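## Task

Same job for the screw behind the label Q2. Turn it in with the motor until the motor halts by itself at the torque limit (driver_stopped_at_torque=1) and do not touch it again. All other screws must finish as they began. A screw pushed in instead of turned must be backed fully out and driven again. The starting torque limit is the lowest and may be too weak, so it can be increased. Then hang every tool in its original slot, release it and withdraw the arm well clear of the tools.

## Robot and tools

ROBOT. One six-joint arm (UR7e type) with a tool changer at the wrist; there is only one arm. Three tools rest in forks on a stand: grip50 and grip85 (parallel grippers) and driver (a screwdriver with a spring-loaded hex key and a suction sleeve). Cameras: cam_head_left and cam_head_right (896x504, fixed) and cam_wrist (504x504 fisheye on the hand).

FRAMES. All poses use the scene frame: origin on the table top under the arm base, +z up, +y to the left when facing along +x. end_effector_position is always the centre of the changer's flat face, with or without a tool; the face's z axis points away from the arm. Tool points, in mm along face x, y, z from that centre: grip50 grip point (0, -25, 180); grip85 grip point (0, 0, 173) closed, 13 mm closer when fully open; driver hex key tip (66, 20, 345). Both grippers close along face x.

ROW FORMAT. Every movement command is one row of 17 numbers: x, y, z in metres (absolute target for the face centre, scene frame), then qw, qx, qy, qz (absolute target orientation, w first), then ten numbers each in [-1, 1]: lock, grip50_position, grip50_force_limit, grip50_speed, grip85_position, grip85_force_limit, grip85_speed, driver_spindle, driver_torque_limit, driver_sleeve_vacuum. Resend the desired quaternion in every row rather than copying a drifted reported one.

TOOLS (calls).
- execute_actions(actions): a list of actions; each action is a list of up to 15 rows, one row per 1/30 s step, the final row repeated to fill 15 steps. An empty list just returns state and images. A target lying over 0.6 m from the face, along any face axis, is refused; if the first action fails this or anything is malformed, nothing runs. Each step the command is clipped to within 100 mm and 16 degrees of the measured face pose, so far targets need several actions.
- move(target, speed, stop_force, blocking): target is one row (absolute pose plus tool numbers). speed 0.002 to 0.5 m/s (default 0.25; turning up to twice that in rad/s); path lasts 0.5 to 10 s. stop_force 9 to 40 N ends the path when the wrist sensor feels that much extra push along the path direction; use it only very slowly, not on moves that rotate, and omit it when leaving a contact. blocking=false returns after 0.5 s; check with wait(0) before sending anything else. The result adds a move: line: done, contact, held, off_target, moving or fault, plus limits (paced = pose clipped; held = steps blocked) and distance to target.
- wait(seconds 0 to 10); stop() brakes a running move.
- zoom_image(camera, region [x0, y0, x1, y1] in pixels, at most 504 by 504).
- read_manual(section "licences"): licence text only.
- finished_scene(scene): ends the current scene for good; only call it once the goal holds and tools are stowed.

TOOL NUMBERS. lock: positive locks, negative unlocks (about 1 s), 0 keeps the previous command. Grippers: position +1 fully open (50 or 85 mm), -1 closes until blocked; force_limit -1..+1 maps to 20 N up to 185 N (grip50) or 235 N (grip85); speed -1..+1 maps to about 20 to 150 mm/s. object_status: 0 moving, 1 stopped opening, 2 stopped closing (a grip), 3 at target or pads met. driver_spindle +1 = 500 rpm clockwise (screwing in), -1 reverse; it keeps running between calls, so finish actions with 0. driver_torque_limit -1..+1 maps to 0.3 up to 1.2 N m. driver_sleeve_vacuum above 0.01 sucks and holds a screw. Tool readings show n/a until the tool is ready.

PICKING UP A TOOL. Put the face flat on the tool's plate, within about 1 mm of its centre and 1 degree of tilt, with face -y pointing to the fork's open side. When plate_near=1, send lock +1 and wait for locked=1. A gripper cycles closed then open on start-up. To remove: lift 10 to 30 mm (about 20), slide at least 110 mm out the open side along face -y, then rise. Return by the reverse path; when in_stand=1, hold still, send lock -1, wait for unlocked=1, then leave. Unlocking elsewhere is refused (unlock_refused=1). Fork arms sit 40 to 70 mm either side of the slot middle along face x, tips 45 mm toward the opening, tops 18 mm under a hung plate's face; slots are 180 mm apart. The driver's muffler and air fitting pass just outside the fork arm on face +x.

SCREWING. Press the key onto the screw head and about 2 mm beyond, turn slowly (driver_spindle about ±0.2 or less) to seat the hex, and move the arm along with the screw, 0.7 mm per turn. The motor stops at 95 % of the torque limit and driver_stopped_at_torque becomes 1. A restart needs spindle at 0 or negative for 0.5 s first. driver_turns counts turns, positive inward; if it does not drop while loosening, raise the limit. driver_screw_detected=1 means a screw head seals the sleeve.

RESULTS. State lines give face position, quaternion, velocities, joint positions and torques, Wrist force and Wrist torque in face axes (saturate near 50 N, offsets a few N), Hand target, tool readings, and "pose unreachable" if the clearance check interfered.

AVOID. An outside force of 150 N, or joint load reaching its limit (wrist joints 24.3 N m, others 130 N m), halts the arm for 10 s and drops the rest of the call. The arm is stiff: driving even slightly past a firm contact can fault it. Do not knock anything off the table, drop tools, slam or push hard. Long holding heats motors (warning at 70 °C, braking at 85 °C).

Each tool is called after "Call:" by a JSON object that holds its "name" and its "arguments", one argument or row to a line.

## Session

Call:
{"name": "execute_actions", "arguments": {
  "actions": []
}}

Scene clock: 0.00 s.
end_effector_position=(+0.8277, -0.0902, +0.3831) locked=0 unlocked=1 plate_near=0 in_stand=0 unlock_refused=0 tool_id=none grip50_position_measured=n/a grip50_object_status=n/a grip85_position_measured=n/a grip85_object_status=n/a driver_sleeve_vacuum_kpa=n/a driver_screw_detected=n/a driver_stopped_at_torque=n/a driver_turns=n/a end_effector_quat_wxyz=(+0.037, -0.376, +0.923, +0.075) end_effector_velocity=(+0.000, -0.001, -0.001) end_effector_angular_velocity=(+0.000, +0.001, -0.000)
Joint positions: [-0.204 -1.042  0.982 -1.716 -1.386  2.051]
Joint velocities: [-0.002  0.002 -0.    -0.     0.    -0.001]
Joint torques (N m, as the arm reports them, + toward a larger angle): no reading
Motor temperatures (°C, as the motors report them): [24 24 23 28 28 27]
Wrist force (N, on the end effector, along its own x y z axes, offset not removed): no reading
Wrist torque (N m, same axes, about the end effector's origin, offset not removed): no reading
Hand target: +0.828, -0.090, +0.383; +0.037, -0.376, +0.923, +0.075
camera_calibration (this result's frames):
cam_wrist: T_world_to_cam=[[-0.752197, -0.653204, -0.0867393, 0.599398], [-0.627727, 0.6703, 0.395799, 0.484264], [-0.200396, 0.352168, -0.914232, 0.59839], [0, 0, 0, 1]] pos_world=[0.874766, -0.143806, 0.407387]

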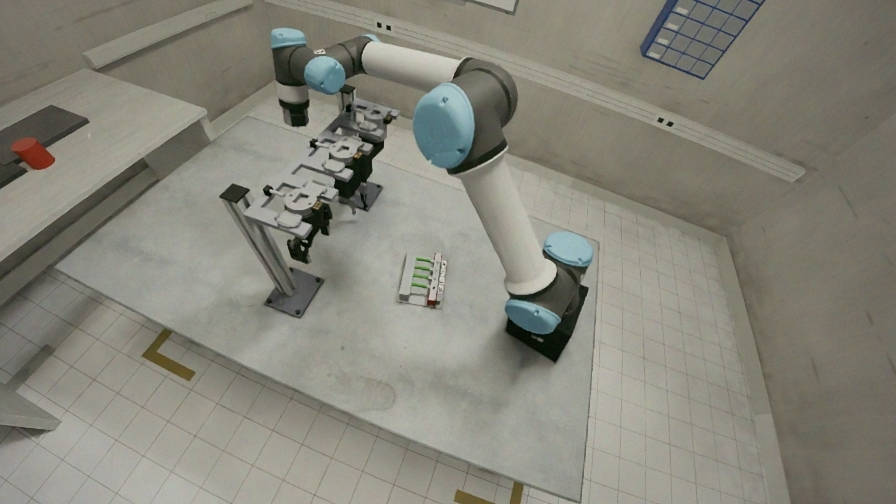

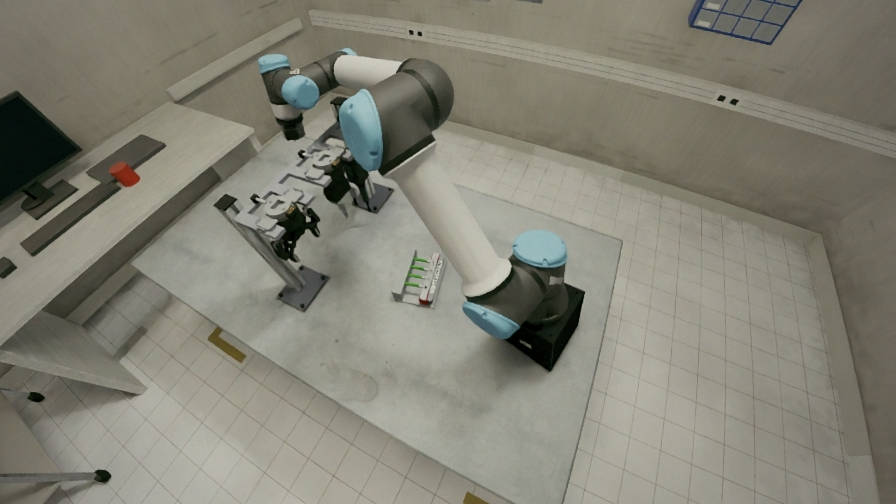

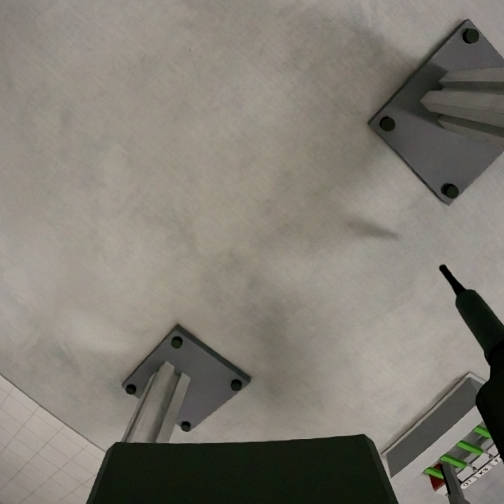

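Call:
{"name": "move", "arguments": {
  "target": [0.80,-0.10,0.50,0.037,-0.376,0.923,0.075,0,0,0,0,0,0,0,0,0,0]
}}

Call:
{"name": "move", "arguments": {
  "target": [0.63,-0.18,0.50,0,0.707,0.707,0,0,0,0,0,0,0,0,0,0,0]
}}

Call:
{"name": "move", "arguments": {
  "target": [0.63,-0.18,0.455,0,0.707,0.707,0,0,0,0,0,0,0,0,0,0,0],
  "speed": 0.1
}}

Scene clock: 5.00 s.
end_effector_position=(+0.8003, -0.1000, +0.4998) locked=0 unlocked=1 plate_near=0 in_stand=0 unlock_refused=0 tool_id=none grip50_position_measured=n/a grip50_object_status=n/a grip85_position_measured=n/a grip85_object_status=n/a driver_sleeve_vacuum_kpa=n/a driver_screw_detected=n/a driver_stopped_at_torque=n/a driver_turns=n/a end_effector_quat_wxyz=(+0.037, -0.376, +0.923, +0.075) end_effector_velocity=(-0.001, -0.001, +0.002) end_effector_angular_velocity=(+0.000, +0.002, -0.001)
Joint positions: [-0.235 -1.147  0.861 -1.486 -1.38   2.021]
Joint velocities: [-0.002 -0.001 -0.003  0.006  0.    -0.001]
Joint torques (N m, as the arm reports them, + toward a larger angle): [ -6.08 -68.65 -44.78  -1.43   2.73  -1.2 ]
Motor temperatures (°C, as the motors report them): [24 24 23 28 28 27]
Wrist force (N, on the end effector, along its own x y z axes, offset not removed): [-2.7 3.1 1.8]
Wrist torque (N m, same axes, about the end effector's origin, offset not removed): [0.20 0.20 0.01]
Hand target: +0.800, -0.100, +0.500; +0.037, -0.376, +0.923, +0.075
Off the commanded pose: 0.000 m, 0 deg.
move: done
camera_calibration (this result's frames):
cam_wrist: T_world_to_cam=[[-0.752965, -0.652294, -0.0869195, 0.583232], [-0.627119, 0.67125, 0.395151, 0.427391], [-0.19941, 0.352044, -0.914495, 0.702354], [0, 0, 0, 1]] pos_world=[0.847235, -0.153707, 0.524109]

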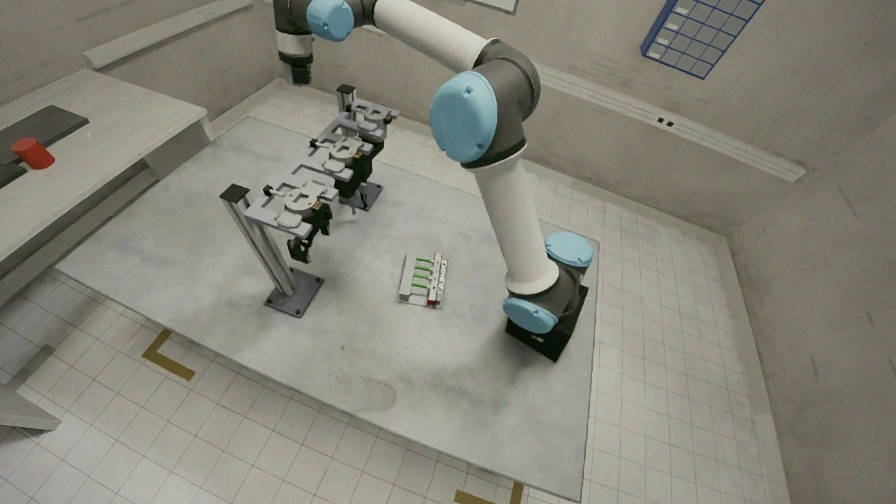

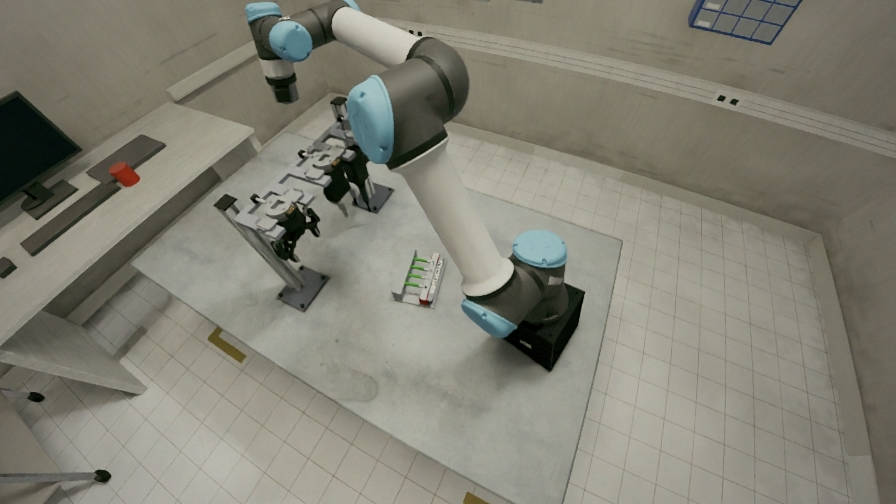

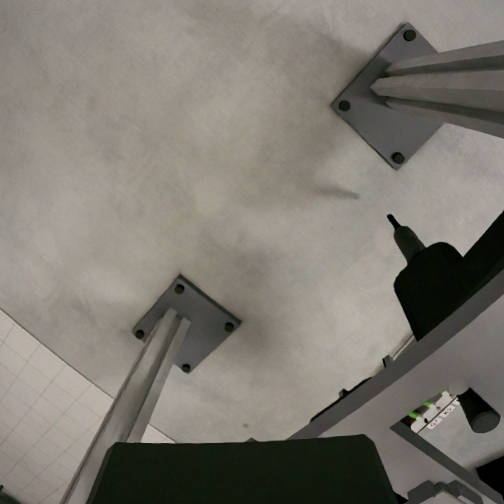

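Scene clock: 10.17 s.
end_effector_position=(+0.6299, -0.1799, +0.5003) locked=0 unlocked=1 plate_near=0 in_stand=0 unlock_refused=0 tool_id=none grip50_position_measured=n/a grip50_object_status=n/a grip85_position_measured=n/a grip85_object_status=n/a driver_sleeve_vacuum_kpa=n/a driver_screw_detected=n/a driver_stopped_at_torque=n/a driver_turns=n/a end_effector_quat_wxyz=(-0.000, +0.707, +0.707, +0.000) end_effector_velocity=(-0.001, +0.000, +0.000) end_effector_angular_velocity=(-0.001, +0.000, -0.008)
Joint positions: [-0.446 -1.552  1.464 -1.716 -1.49   4.165]
Joint velocities: [-0.001 -0.003  0.003 -0.    -0.001  0.007]
Joint torques (N m, as the arm reports them, + toward a larger angle): [ -7.07 -50.68 -16.01  -1.33  -2.17   1.18]
Motor temperatures (°C, as the motors report them): [24 24 23 28 28 27]
Wrist force (N, on the end effector, along its own x y z axes, offset not removed): [-0.3 2.3 3.3]
Wrist torque (N m, same axes, about the end effector's origin, offset not removed): [0.21 -0.03 -0.14]
Hand target: +0.630, -0.180, +0.500; -0.000, +0.707, +0.707, +0.000
Off the commanded pose: 0.000 m, 0 deg.
move: done
camera_calibration (this result's frames):
cam_wrist: T_world_to_cam=[[0.0557201, 0.997922, 0.0323516, 0.130673], [0.95624, -0.0626579, 0.285796, -0.7007], [0.28723, 0.0150113, -0.957744, 0.351359], [0, 0, 0, 1]] pos_world=[0.561836, -0.17958, 0.532542]

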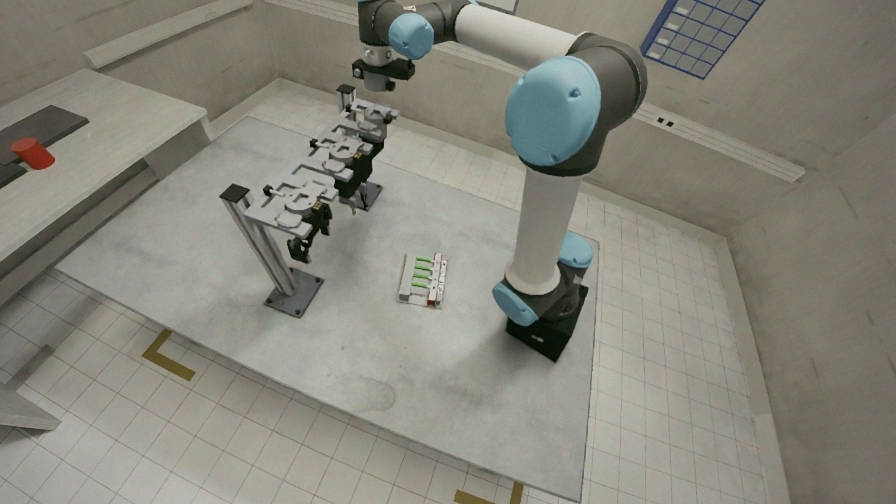

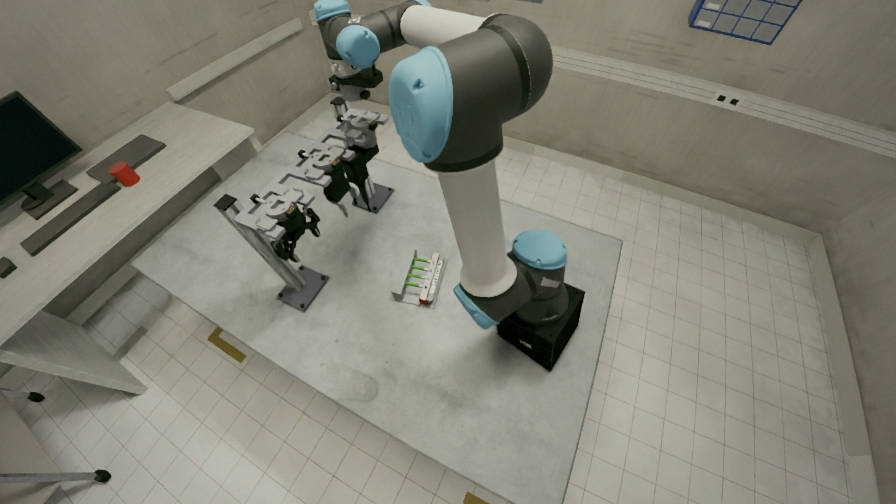

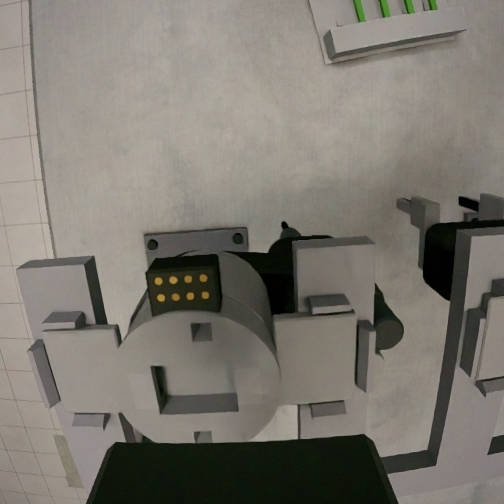

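Scene clock: 11.07 s.
end_effector_position=(+0.6299, -0.1799, +0.4552) locked=0 unlocked=1 plate_near=0 in_stand=0 unlock_refused=0 tool_id=none grip50_position_measured=n/a grip50_object_status=n/a grip85_position_measured=n/a grip85_object_status=n/a driver_sleeve_vacuum_kpa=n/a driver_screw_detected=n/a driver_stopped_at_torque=n/a driver_turns=n/a end_effector_quat_wxyz=(-0.000, +0.707, +0.707, -0.000) end_effector_velocity=(+0.001, +0.001, -0.003) end_effector_angular_velocity=(+0.002, +0.002, +0.000)
Joint positions: [-0.439 -1.529  1.551 -1.828 -1.493  4.173]
Joint velocities: [ 0.002  0.003  0.003 -0.004 -0.     0.002]
Joint torques (N m, as the arm reports them, + toward a larger angle): [  9.42 -31.78 -14.92  -4.91  -2.14   1.24]
Motor temperatures (°C, as the motors report them): [24 24 23 28 28 27]
Wrist force (N, on the end effector, along its own x y z axes, offset not removed): [-1.9 0.0 1.9]
Wrist torque (N m, same axes, about the end effector's origin, offset not removed): [0.15 0.20 0.02]
Hand target: +0.630, -0.180, +0.455; +0.000, +0.707, +0.707, -0.000
Off the commanded pose: 0.000 m, 0 deg.
move: done
camera_calibration (this result's frames):
cam_wrist: T_world_to_cam=[[0.0564299, 0.997901, 0.0317684, 0.132004], [0.956304, -0.0631656, 0.285469, -0.687807], [0.286877, 0.0142712, -0.957861, 0.308318], [0, 0, 0, 1]] pos_world=[0.561855, -0.179572, 0.48748]

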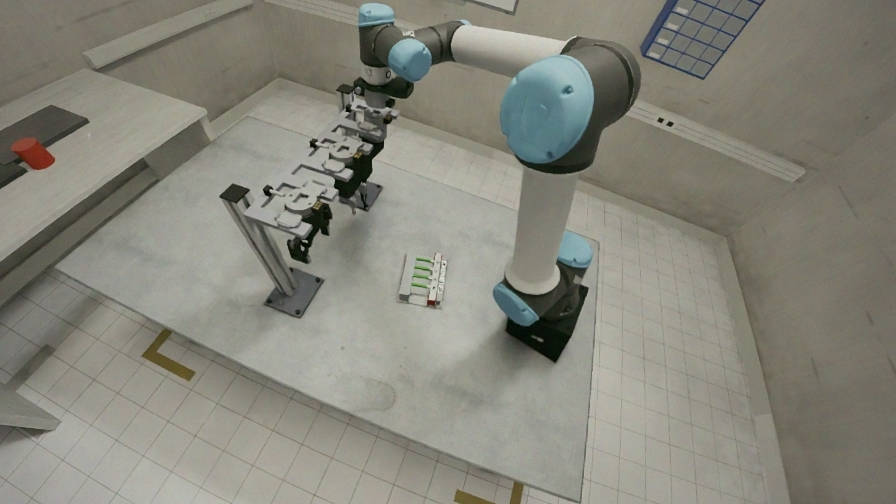

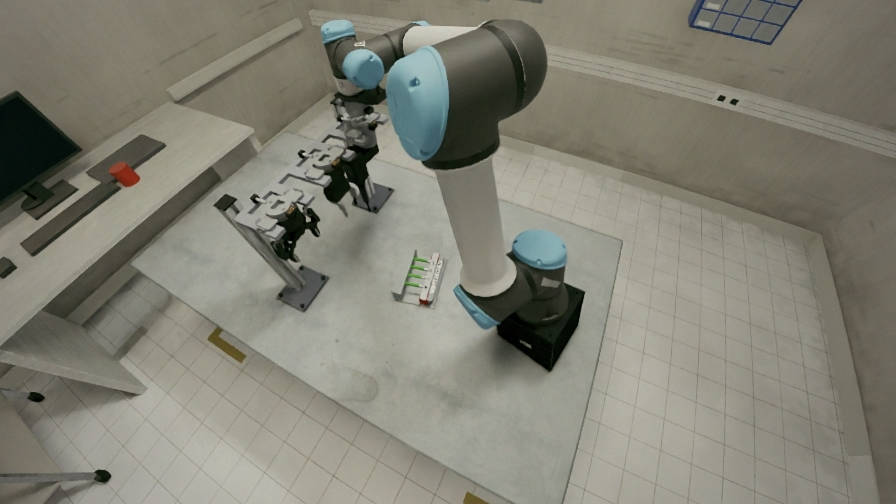

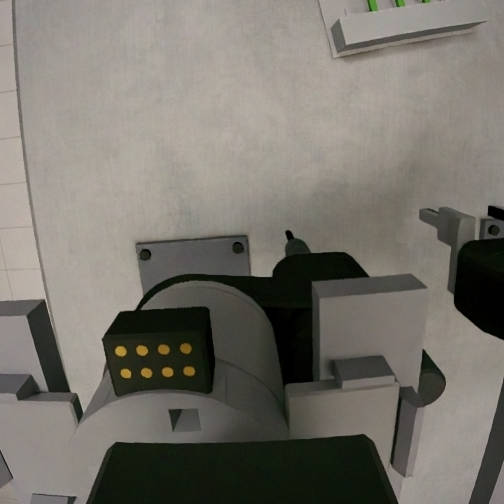

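Call:
{"name": "move", "arguments": {
  "target": [0.652,-0.2005,0.4378,0,0.707,0.707,0,0,0,0,0,0,0,0,0,0,0],
  "speed": 0.07
}}

Call:
{"name": "move", "arguments": {
  "target": [0.652,-0.2005,0.423,0,0.707,0.707,0,0,0,0,0,0,0,0,0,0,0],
  "speed": 0.04
}}

Scene clock: 21.57 s.
end_effector_position=(+0.6518, -0.2004, +0.4378) locked=0 unlocked=1 plate_near=0 in_stand=0 unlock_refused=0 tool_id=none grip50_position_measured=n/a grip50_object_status=n/a grip85_position_measured=n/a grip85_object_status=n/a driver_sleeve_vacuum_kpa=n/a driver_screw_detected=n/a driver_stopped_at_torque=n/a driver_turns=n/a end_effector_quat_wxyz=(+0.000, +0.707, +0.707, +0.000) end_effector_velocity=(+0.001, -0.001, +0.000) end_effector_angular_velocity=(-0.001, -0.001, -0.001)
Joint positions: [-0.448 -1.454  1.496 -1.847 -1.491  4.164]
Joint velocities: [-0.002  0.002 -0.002 -0.     0.    -0.   ]
Joint torques (N m, as the arm reports them, + toward a larger angle): [ -7.29 -33.86 -44.4   -4.72   2.22  -1.27]
Motor temperatures (°C, as the motors report them): [24 24 23 28 28 27]
Wrist force (N, on the end effector, along its own x y z axes, offset not removed): [2.7 2.2 -3.1]
Wrist torque (N m, same axes, about the end effector's origin, offset not removed): [0.28 -0.23 -0.10]
Hand target: +0.652, -0.201, +0.438; -0.000, +0.707, +0.707, +0.000
Off the commanded pose: 0.000 m, 0 deg.
move: done
camera_calibration (this result's frames):
cam_wrist: T_world_to_cam=[[0.0564375, 0.9979, 0.0317889, 0.151725], [0.956287, -0.0631796, 0.285522, -0.70516], [0.28693, 0.0142851, -0.957845, 0.285685], [0, 0, 0, 1]] pos_world=[0.583801, -0.20004, 0.470157]

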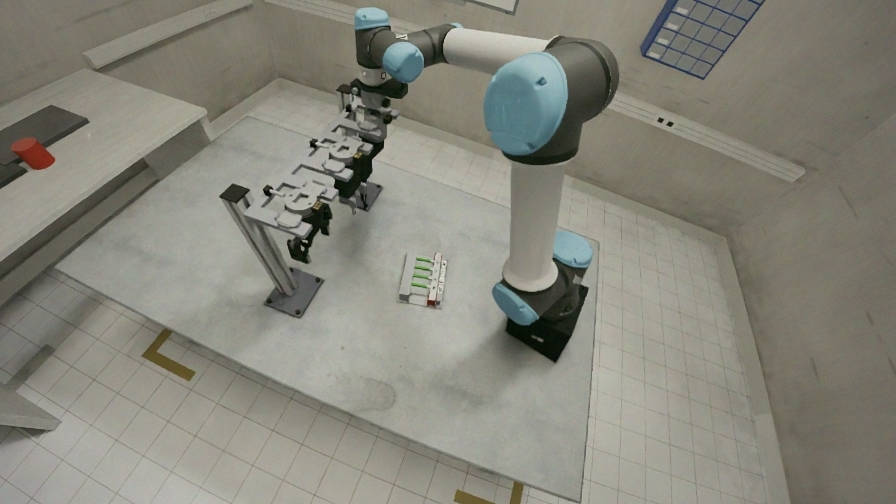

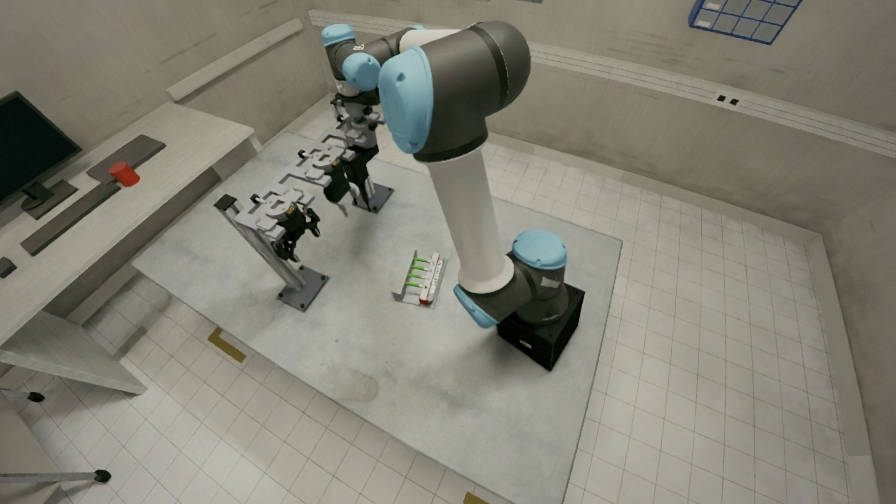

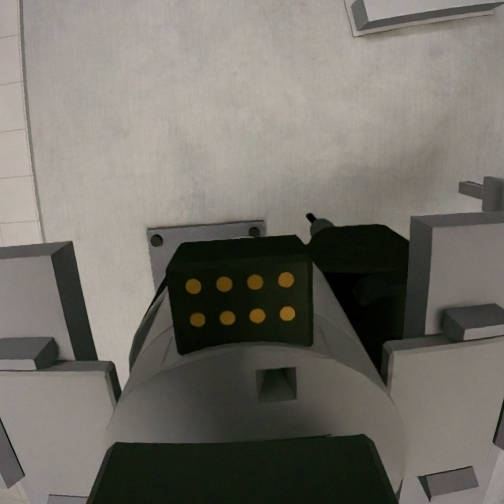

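Scene clock: 22.37 s.
end_effector_position=(+0.6520, -0.2005, +0.4231) locked=0 unlocked=1 plate_near=0 in_stand=0 unlock_refused=0 tool_id=none grip50_position_measured=n/a grip50_object_status=n/a grip85_position_measured=n/a grip85_object_status=n/a driver_sleeve_vacuum_kpa=n/a driver_screw_detected=n/a driver_stopped_at_torque=n/a driver_turns=n/a end_effector_quat_wxyz=(-0.000, +0.707, +0.707, -0.000) end_effector_velocity=(-0.000, +0.000, -0.002) end_effector_angular_velocity=(+0.000, +0.000, +0.000)
Joint positions: [-0.446 -1.443  1.52  -1.882 -1.491  4.166]
Joint velocities: [ 0.     0.001  0.003 -0.003 -0.    -0.   ]
Joint torques (N m, as the arm reports them, + toward a larger angle): [  9.83 -34.02 -13.53  -4.94  -2.08   1.31]
Motor temperatures (°C, as the motors report them): [24 24 23 28 28 27]
Wrist force (N, on the end effector, along its own x y z axes, offset not removed): [-2.4 -0.2 -0.5]
Wrist torque (N m, same axes, about the end effector's origin, offset not removed): [0.13 0.10 0.11]
Hand target: +0.652, -0.200, +0.423; -0.000, +0.707, +0.707, -0.000
Off the commanded pose: 0.000 m, 0 deg.
move: done
camera_calibration (this result's frames):
cam_wrist: T_world_to_cam=[[0.0564381, 0.9979, 0.0317775, 0.152263], [0.9563, -0.0631763, 0.285482, -0.701077], [0.28689, 0.0142768, -0.957857, 0.271606], [0, 0, 0, 1]] pos_world=[0.583925, -0.200112, 0.455466]

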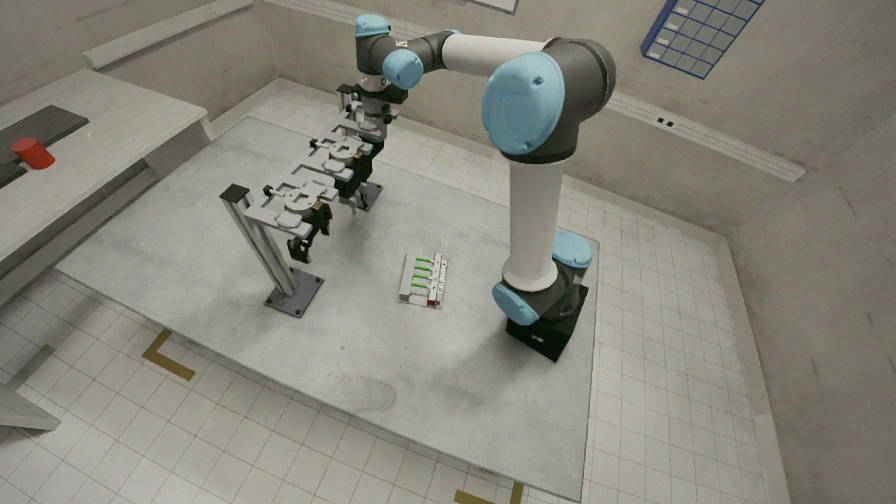

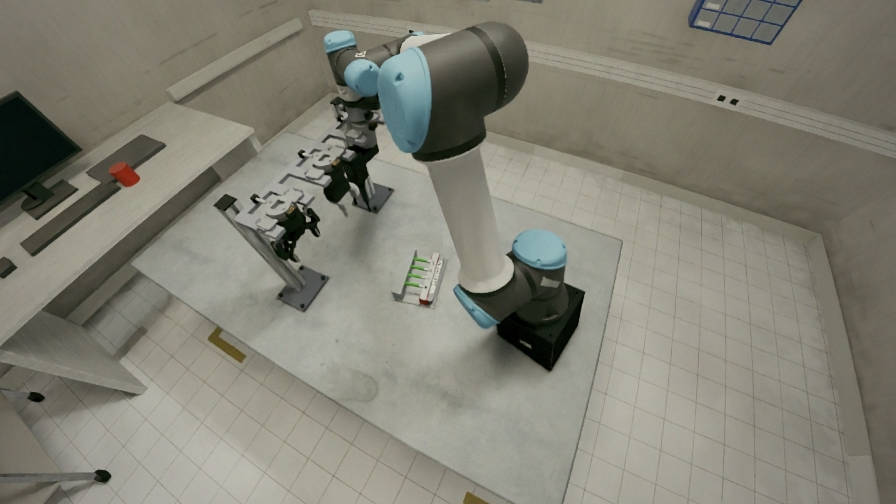

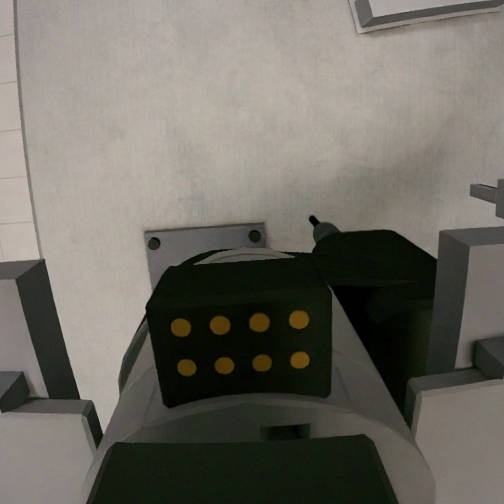

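Call:
{"name": "move", "arguments": {
  "target": [0.6463,-0.1991,0.421,0,0.6939,0.7201,0,0,0,0,0,0,0,0,0,0,0],
  "speed": 0.03
}}

Call:
{"name": "move", "arguments": {
  "target": [0.6463,-0.1991,0.4165,0,0.6939,0.7201,0,0,0,0,0,0,0,0,0,0,0],
  "speed": 0.01,
  "stop_force": 10
}}

Scene clock: 36.17 s.
end_effector_position=(+0.6464, -0.1991, +0.4211) locked=0 unlocked=1 plate_near=0 in_stand=0 unlock_refused=0 tool_id=none grip50_position_measured=n/a grip50_object_status=n/a grip85_position_measured=n/a grip85_object_status=n/a driver_sleeve_vacuum_kpa=n/a driver_screw_detected=n/a driver_stopped_at_torque=n/a driver_turns=n/a end_effector_quat_wxyz=(-0.000, +0.694, +0.720, -0.000) end_effector_velocity=(-0.002, +0.000, +0.000) end_effector_angular_velocity=(-0.001, -0.001, +0.010)
Joint positions: [-0.449 -1.454  1.542 -1.892 -1.49   4.127]
Joint velocities: [-0.001 -0.004  0.005 -0.002  0.    -0.012]
Joint torques (N m, as the arm reports them, + toward a larger angle): [ -7.46 -54.28 -13.83  -4.74   2.37  -1.4 ]
Motor temperatures (°C, as the motors report them): [24 24 23 28 28 27]
Wrist force (N, on the end effector, along its own x y z axes, offset not removed): [-1.2 2.3 -1.7]
Wrist torque (N m, same axes, about the end effector's origin, offset not removed): [0.38 0.02 -0.04]
Hand target: +0.646, -0.199, +0.421; -0.000, +0.694, +0.720, +0.000
Off the commanded pose: 0.000 m, 0 deg.
move: done
camera_calibration (this result's frames):
cam_wrist: T_world_to_cam=[[0.0202967, 0.999289, 0.0317826, 0.174921], [0.957963, -0.0285367, 0.28547, -0.689267], [0.286174, 0.0246524, -0.95786, 0.273696], [0, 0, 0, 1]] pos_world=[0.578417, -0.201214, 0.453369]

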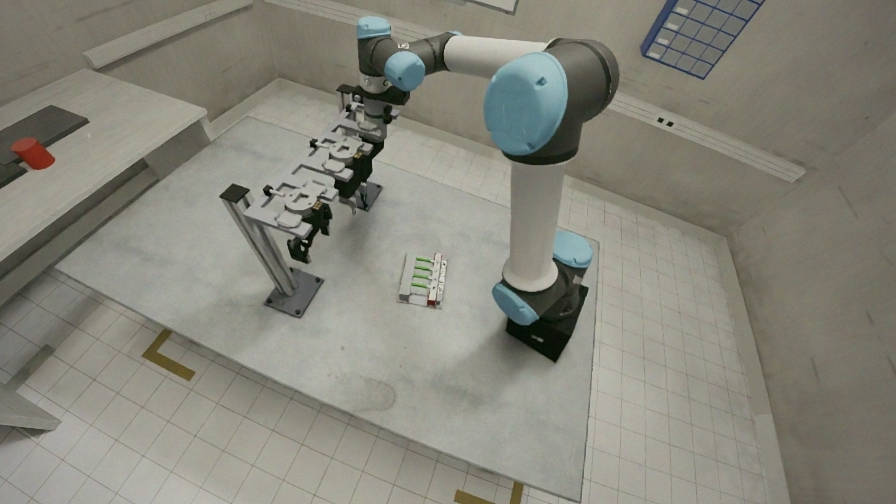

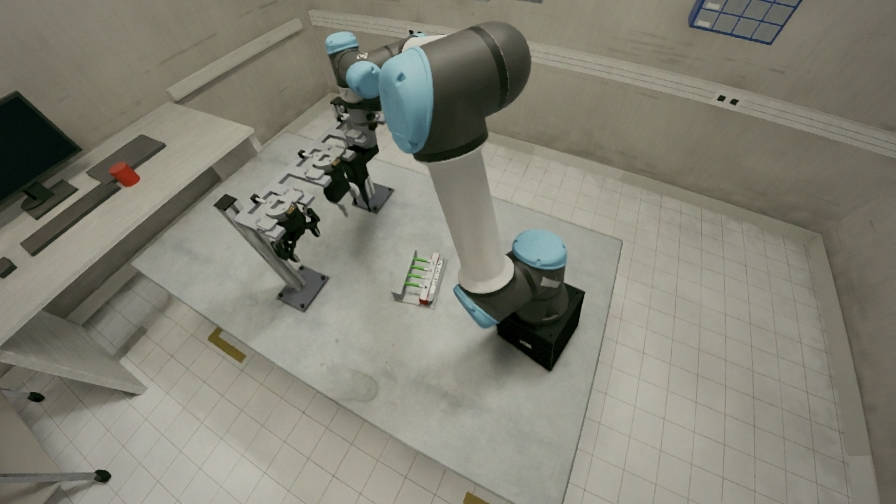

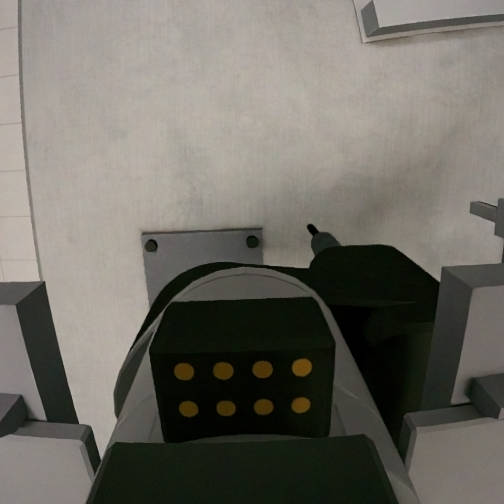

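Scene clock: 36.87 s.
end_effector_position=(+0.6463, -0.1991, +0.4166) locked=0 unlocked=1 plate_near=0 in_stand=0 unlock_refused=0 tool_id=none grip50_position_measured=n/a grip50_object_status=n/a grip85_position_measured=n/a grip85_object_status=n/a driver_sleeve_vacuum_kpa=n/a driver_screw_detected=n/a driver_stopped_at_torque=n/a driver_turns=n/a end_effector_quat_wxyz=(-0.000, +0.694, +0.720, +0.000) end_effector_velocity=(+0.000, +0.000, -0.001) end_effector_angular_velocity=(-0.001, -0.002, +0.001)
Joint positions: [-0.448 -1.451  1.549 -1.903 -1.49   4.127]
Joint velocities: [ 0.001  0.     0.001 -0.004 -0.    -0.001]
Joint torques (N m, as the arm reports them, + toward a larger angle): [  9.49 -33.7  -14.56  -5.02  -1.02   1.1 ]
Motor temperatures (°C, as the motors report them): [24 24 23 28 28 27]
Wrist force (N, on the end effector, along its own x y z axes, offset not removed): [-1.9 1.4 0.6]
Wrist torque (N m, same axes, about the end effector's origin, offset not removed): [0.12 0.12 -0.09]
Hand target: +0.646, -0.199, +0.417; -0.000, +0.694, +0.720, -0.000
Off the commanded pose: 0.000 m, 0 deg.
move: done
camera_calibration (this result's frames):
cam_wrist: T_world_to_cam=[[0.0194659, 0.999302, 0.0318856, 0.175522], [0.957958, -0.0277722, 0.28556, -0.68777], [0.286246, 0.0249864, -0.95783, 0.269518], [0, 0, 0, 1]] pos_world=[0.57829, -0.201235, 0.448955]

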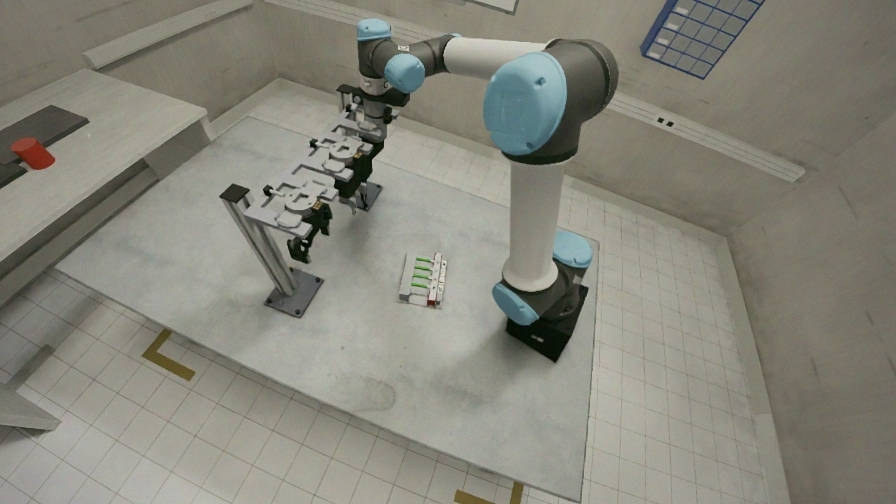

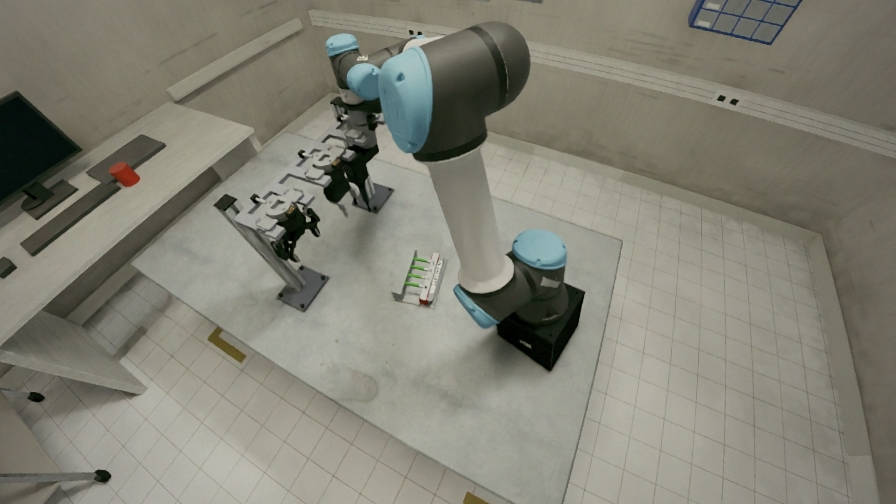

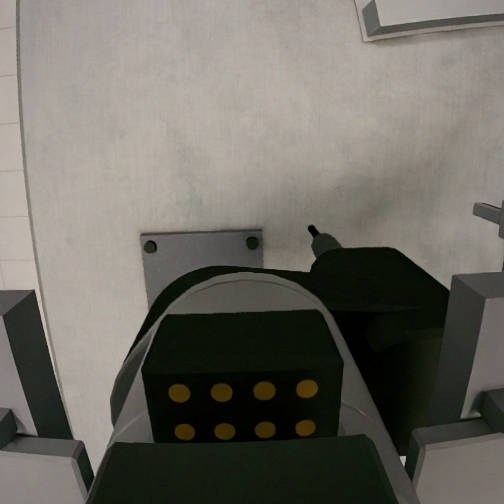

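Call:
{"name": "move", "arguments": {
  "target": [0.6465,-0.1988,0.402,0,0.6939,0.7201,0,0,0,0,0,0,0,0,0,0,0],
  "speed": 0.004,
  "stop_force": 10
}}

Scene clock: 42.17 s.
end_effector_position=(+0.6464, -0.1989, +0.4091) locked=0 unlocked=1 plate_near=1 in_stand=1 unlock_refused=0 tool_id=none grip50_position_measured=n/a grip50_object_status=n/a grip85_position_measured=n/a grip85_object_status=n/a driver_sleeve_vacuum_kpa=n/a driver_screw_detected=n/a driver_stopped_at_torque=n/a driver_turns=n/a end_effector_quat_wxyz=(+0.000, +0.694, +0.720, +0.000) end_effector_velocity=(-0.001, -0.000, +0.000) end_effector_angular_velocity=(+0.002, +0.003, -0.000)
Joint positions: [-0.447 -1.445  1.561 -1.921 -1.491  4.128]
Joint velocities: [-0.001 -0.    -0.001  0.005 -0.    -0.001]
Joint torques (N m, as the arm reports them, + toward a larger angle): [  6.24 -31.77 -27.09   1.02  -1.54   0.58]
Motor temperatures (°C, as the motors report them): [24 24 23 28 28 27]
Wrist force (N, on the end effector, along its own x y z axes, offset not removed): [-1.3 0.5 -32.5]
Wrist torque (N m, same axes, about the end effector's origin, offset not removed): [0.85 0.44 -0.02]
Hand target: +0.646, -0.199, +0.409; +0.000, +0.694, +0.720, +0.000
Off the commanded pose: 0.007 m, 0 deg.
move: contact
camera_calibration (this result's frames):
cam_wrist: T_world_to_cam=[[0.0194252, 0.999309, 0.0317046, 0.175687], [0.957958, -0.0276816, 0.285571, -0.685668], [0.286252, 0.0248243, -0.957833, 0.262249], [0, 0, 0, 1]] pos_world=[0.578359, -0.201056, 0.441427]

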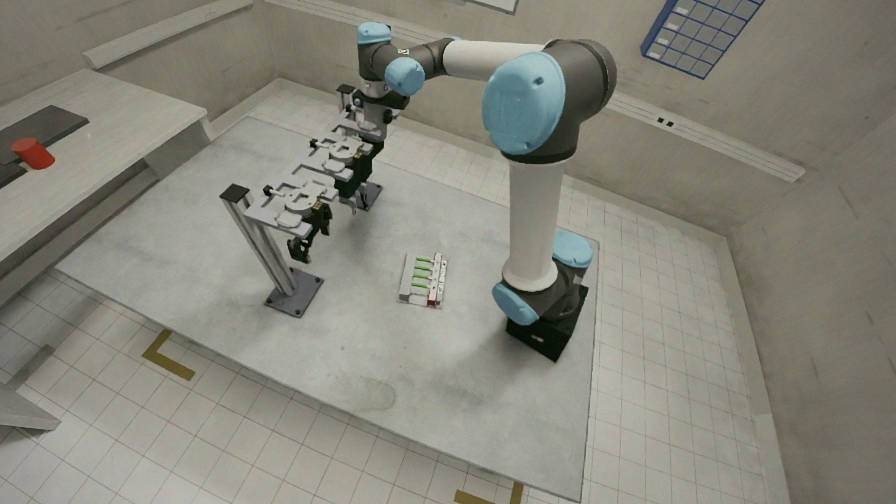

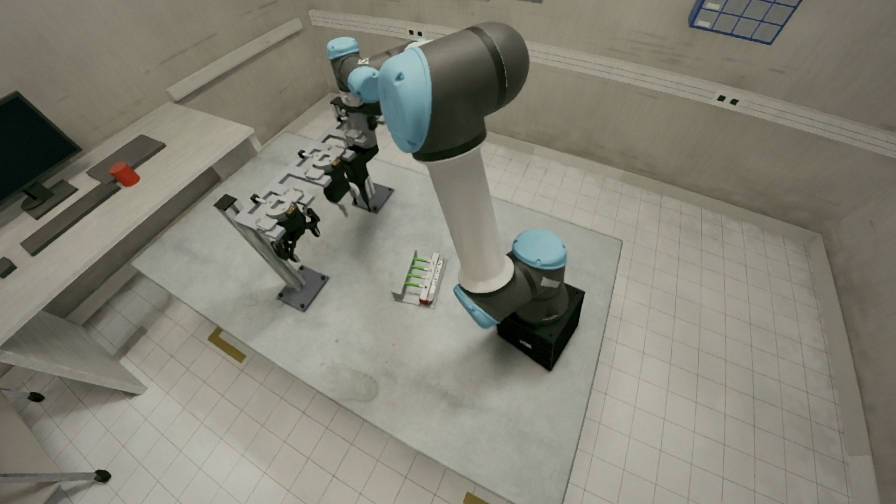

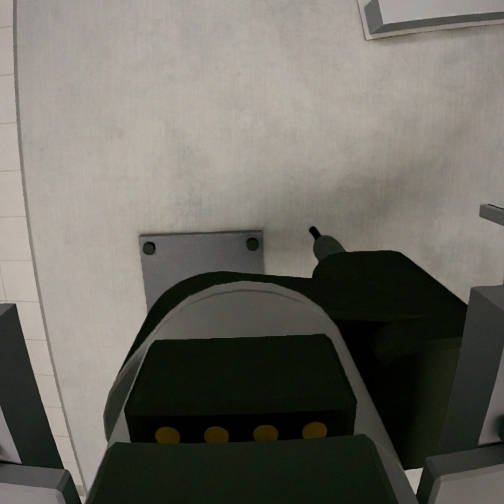

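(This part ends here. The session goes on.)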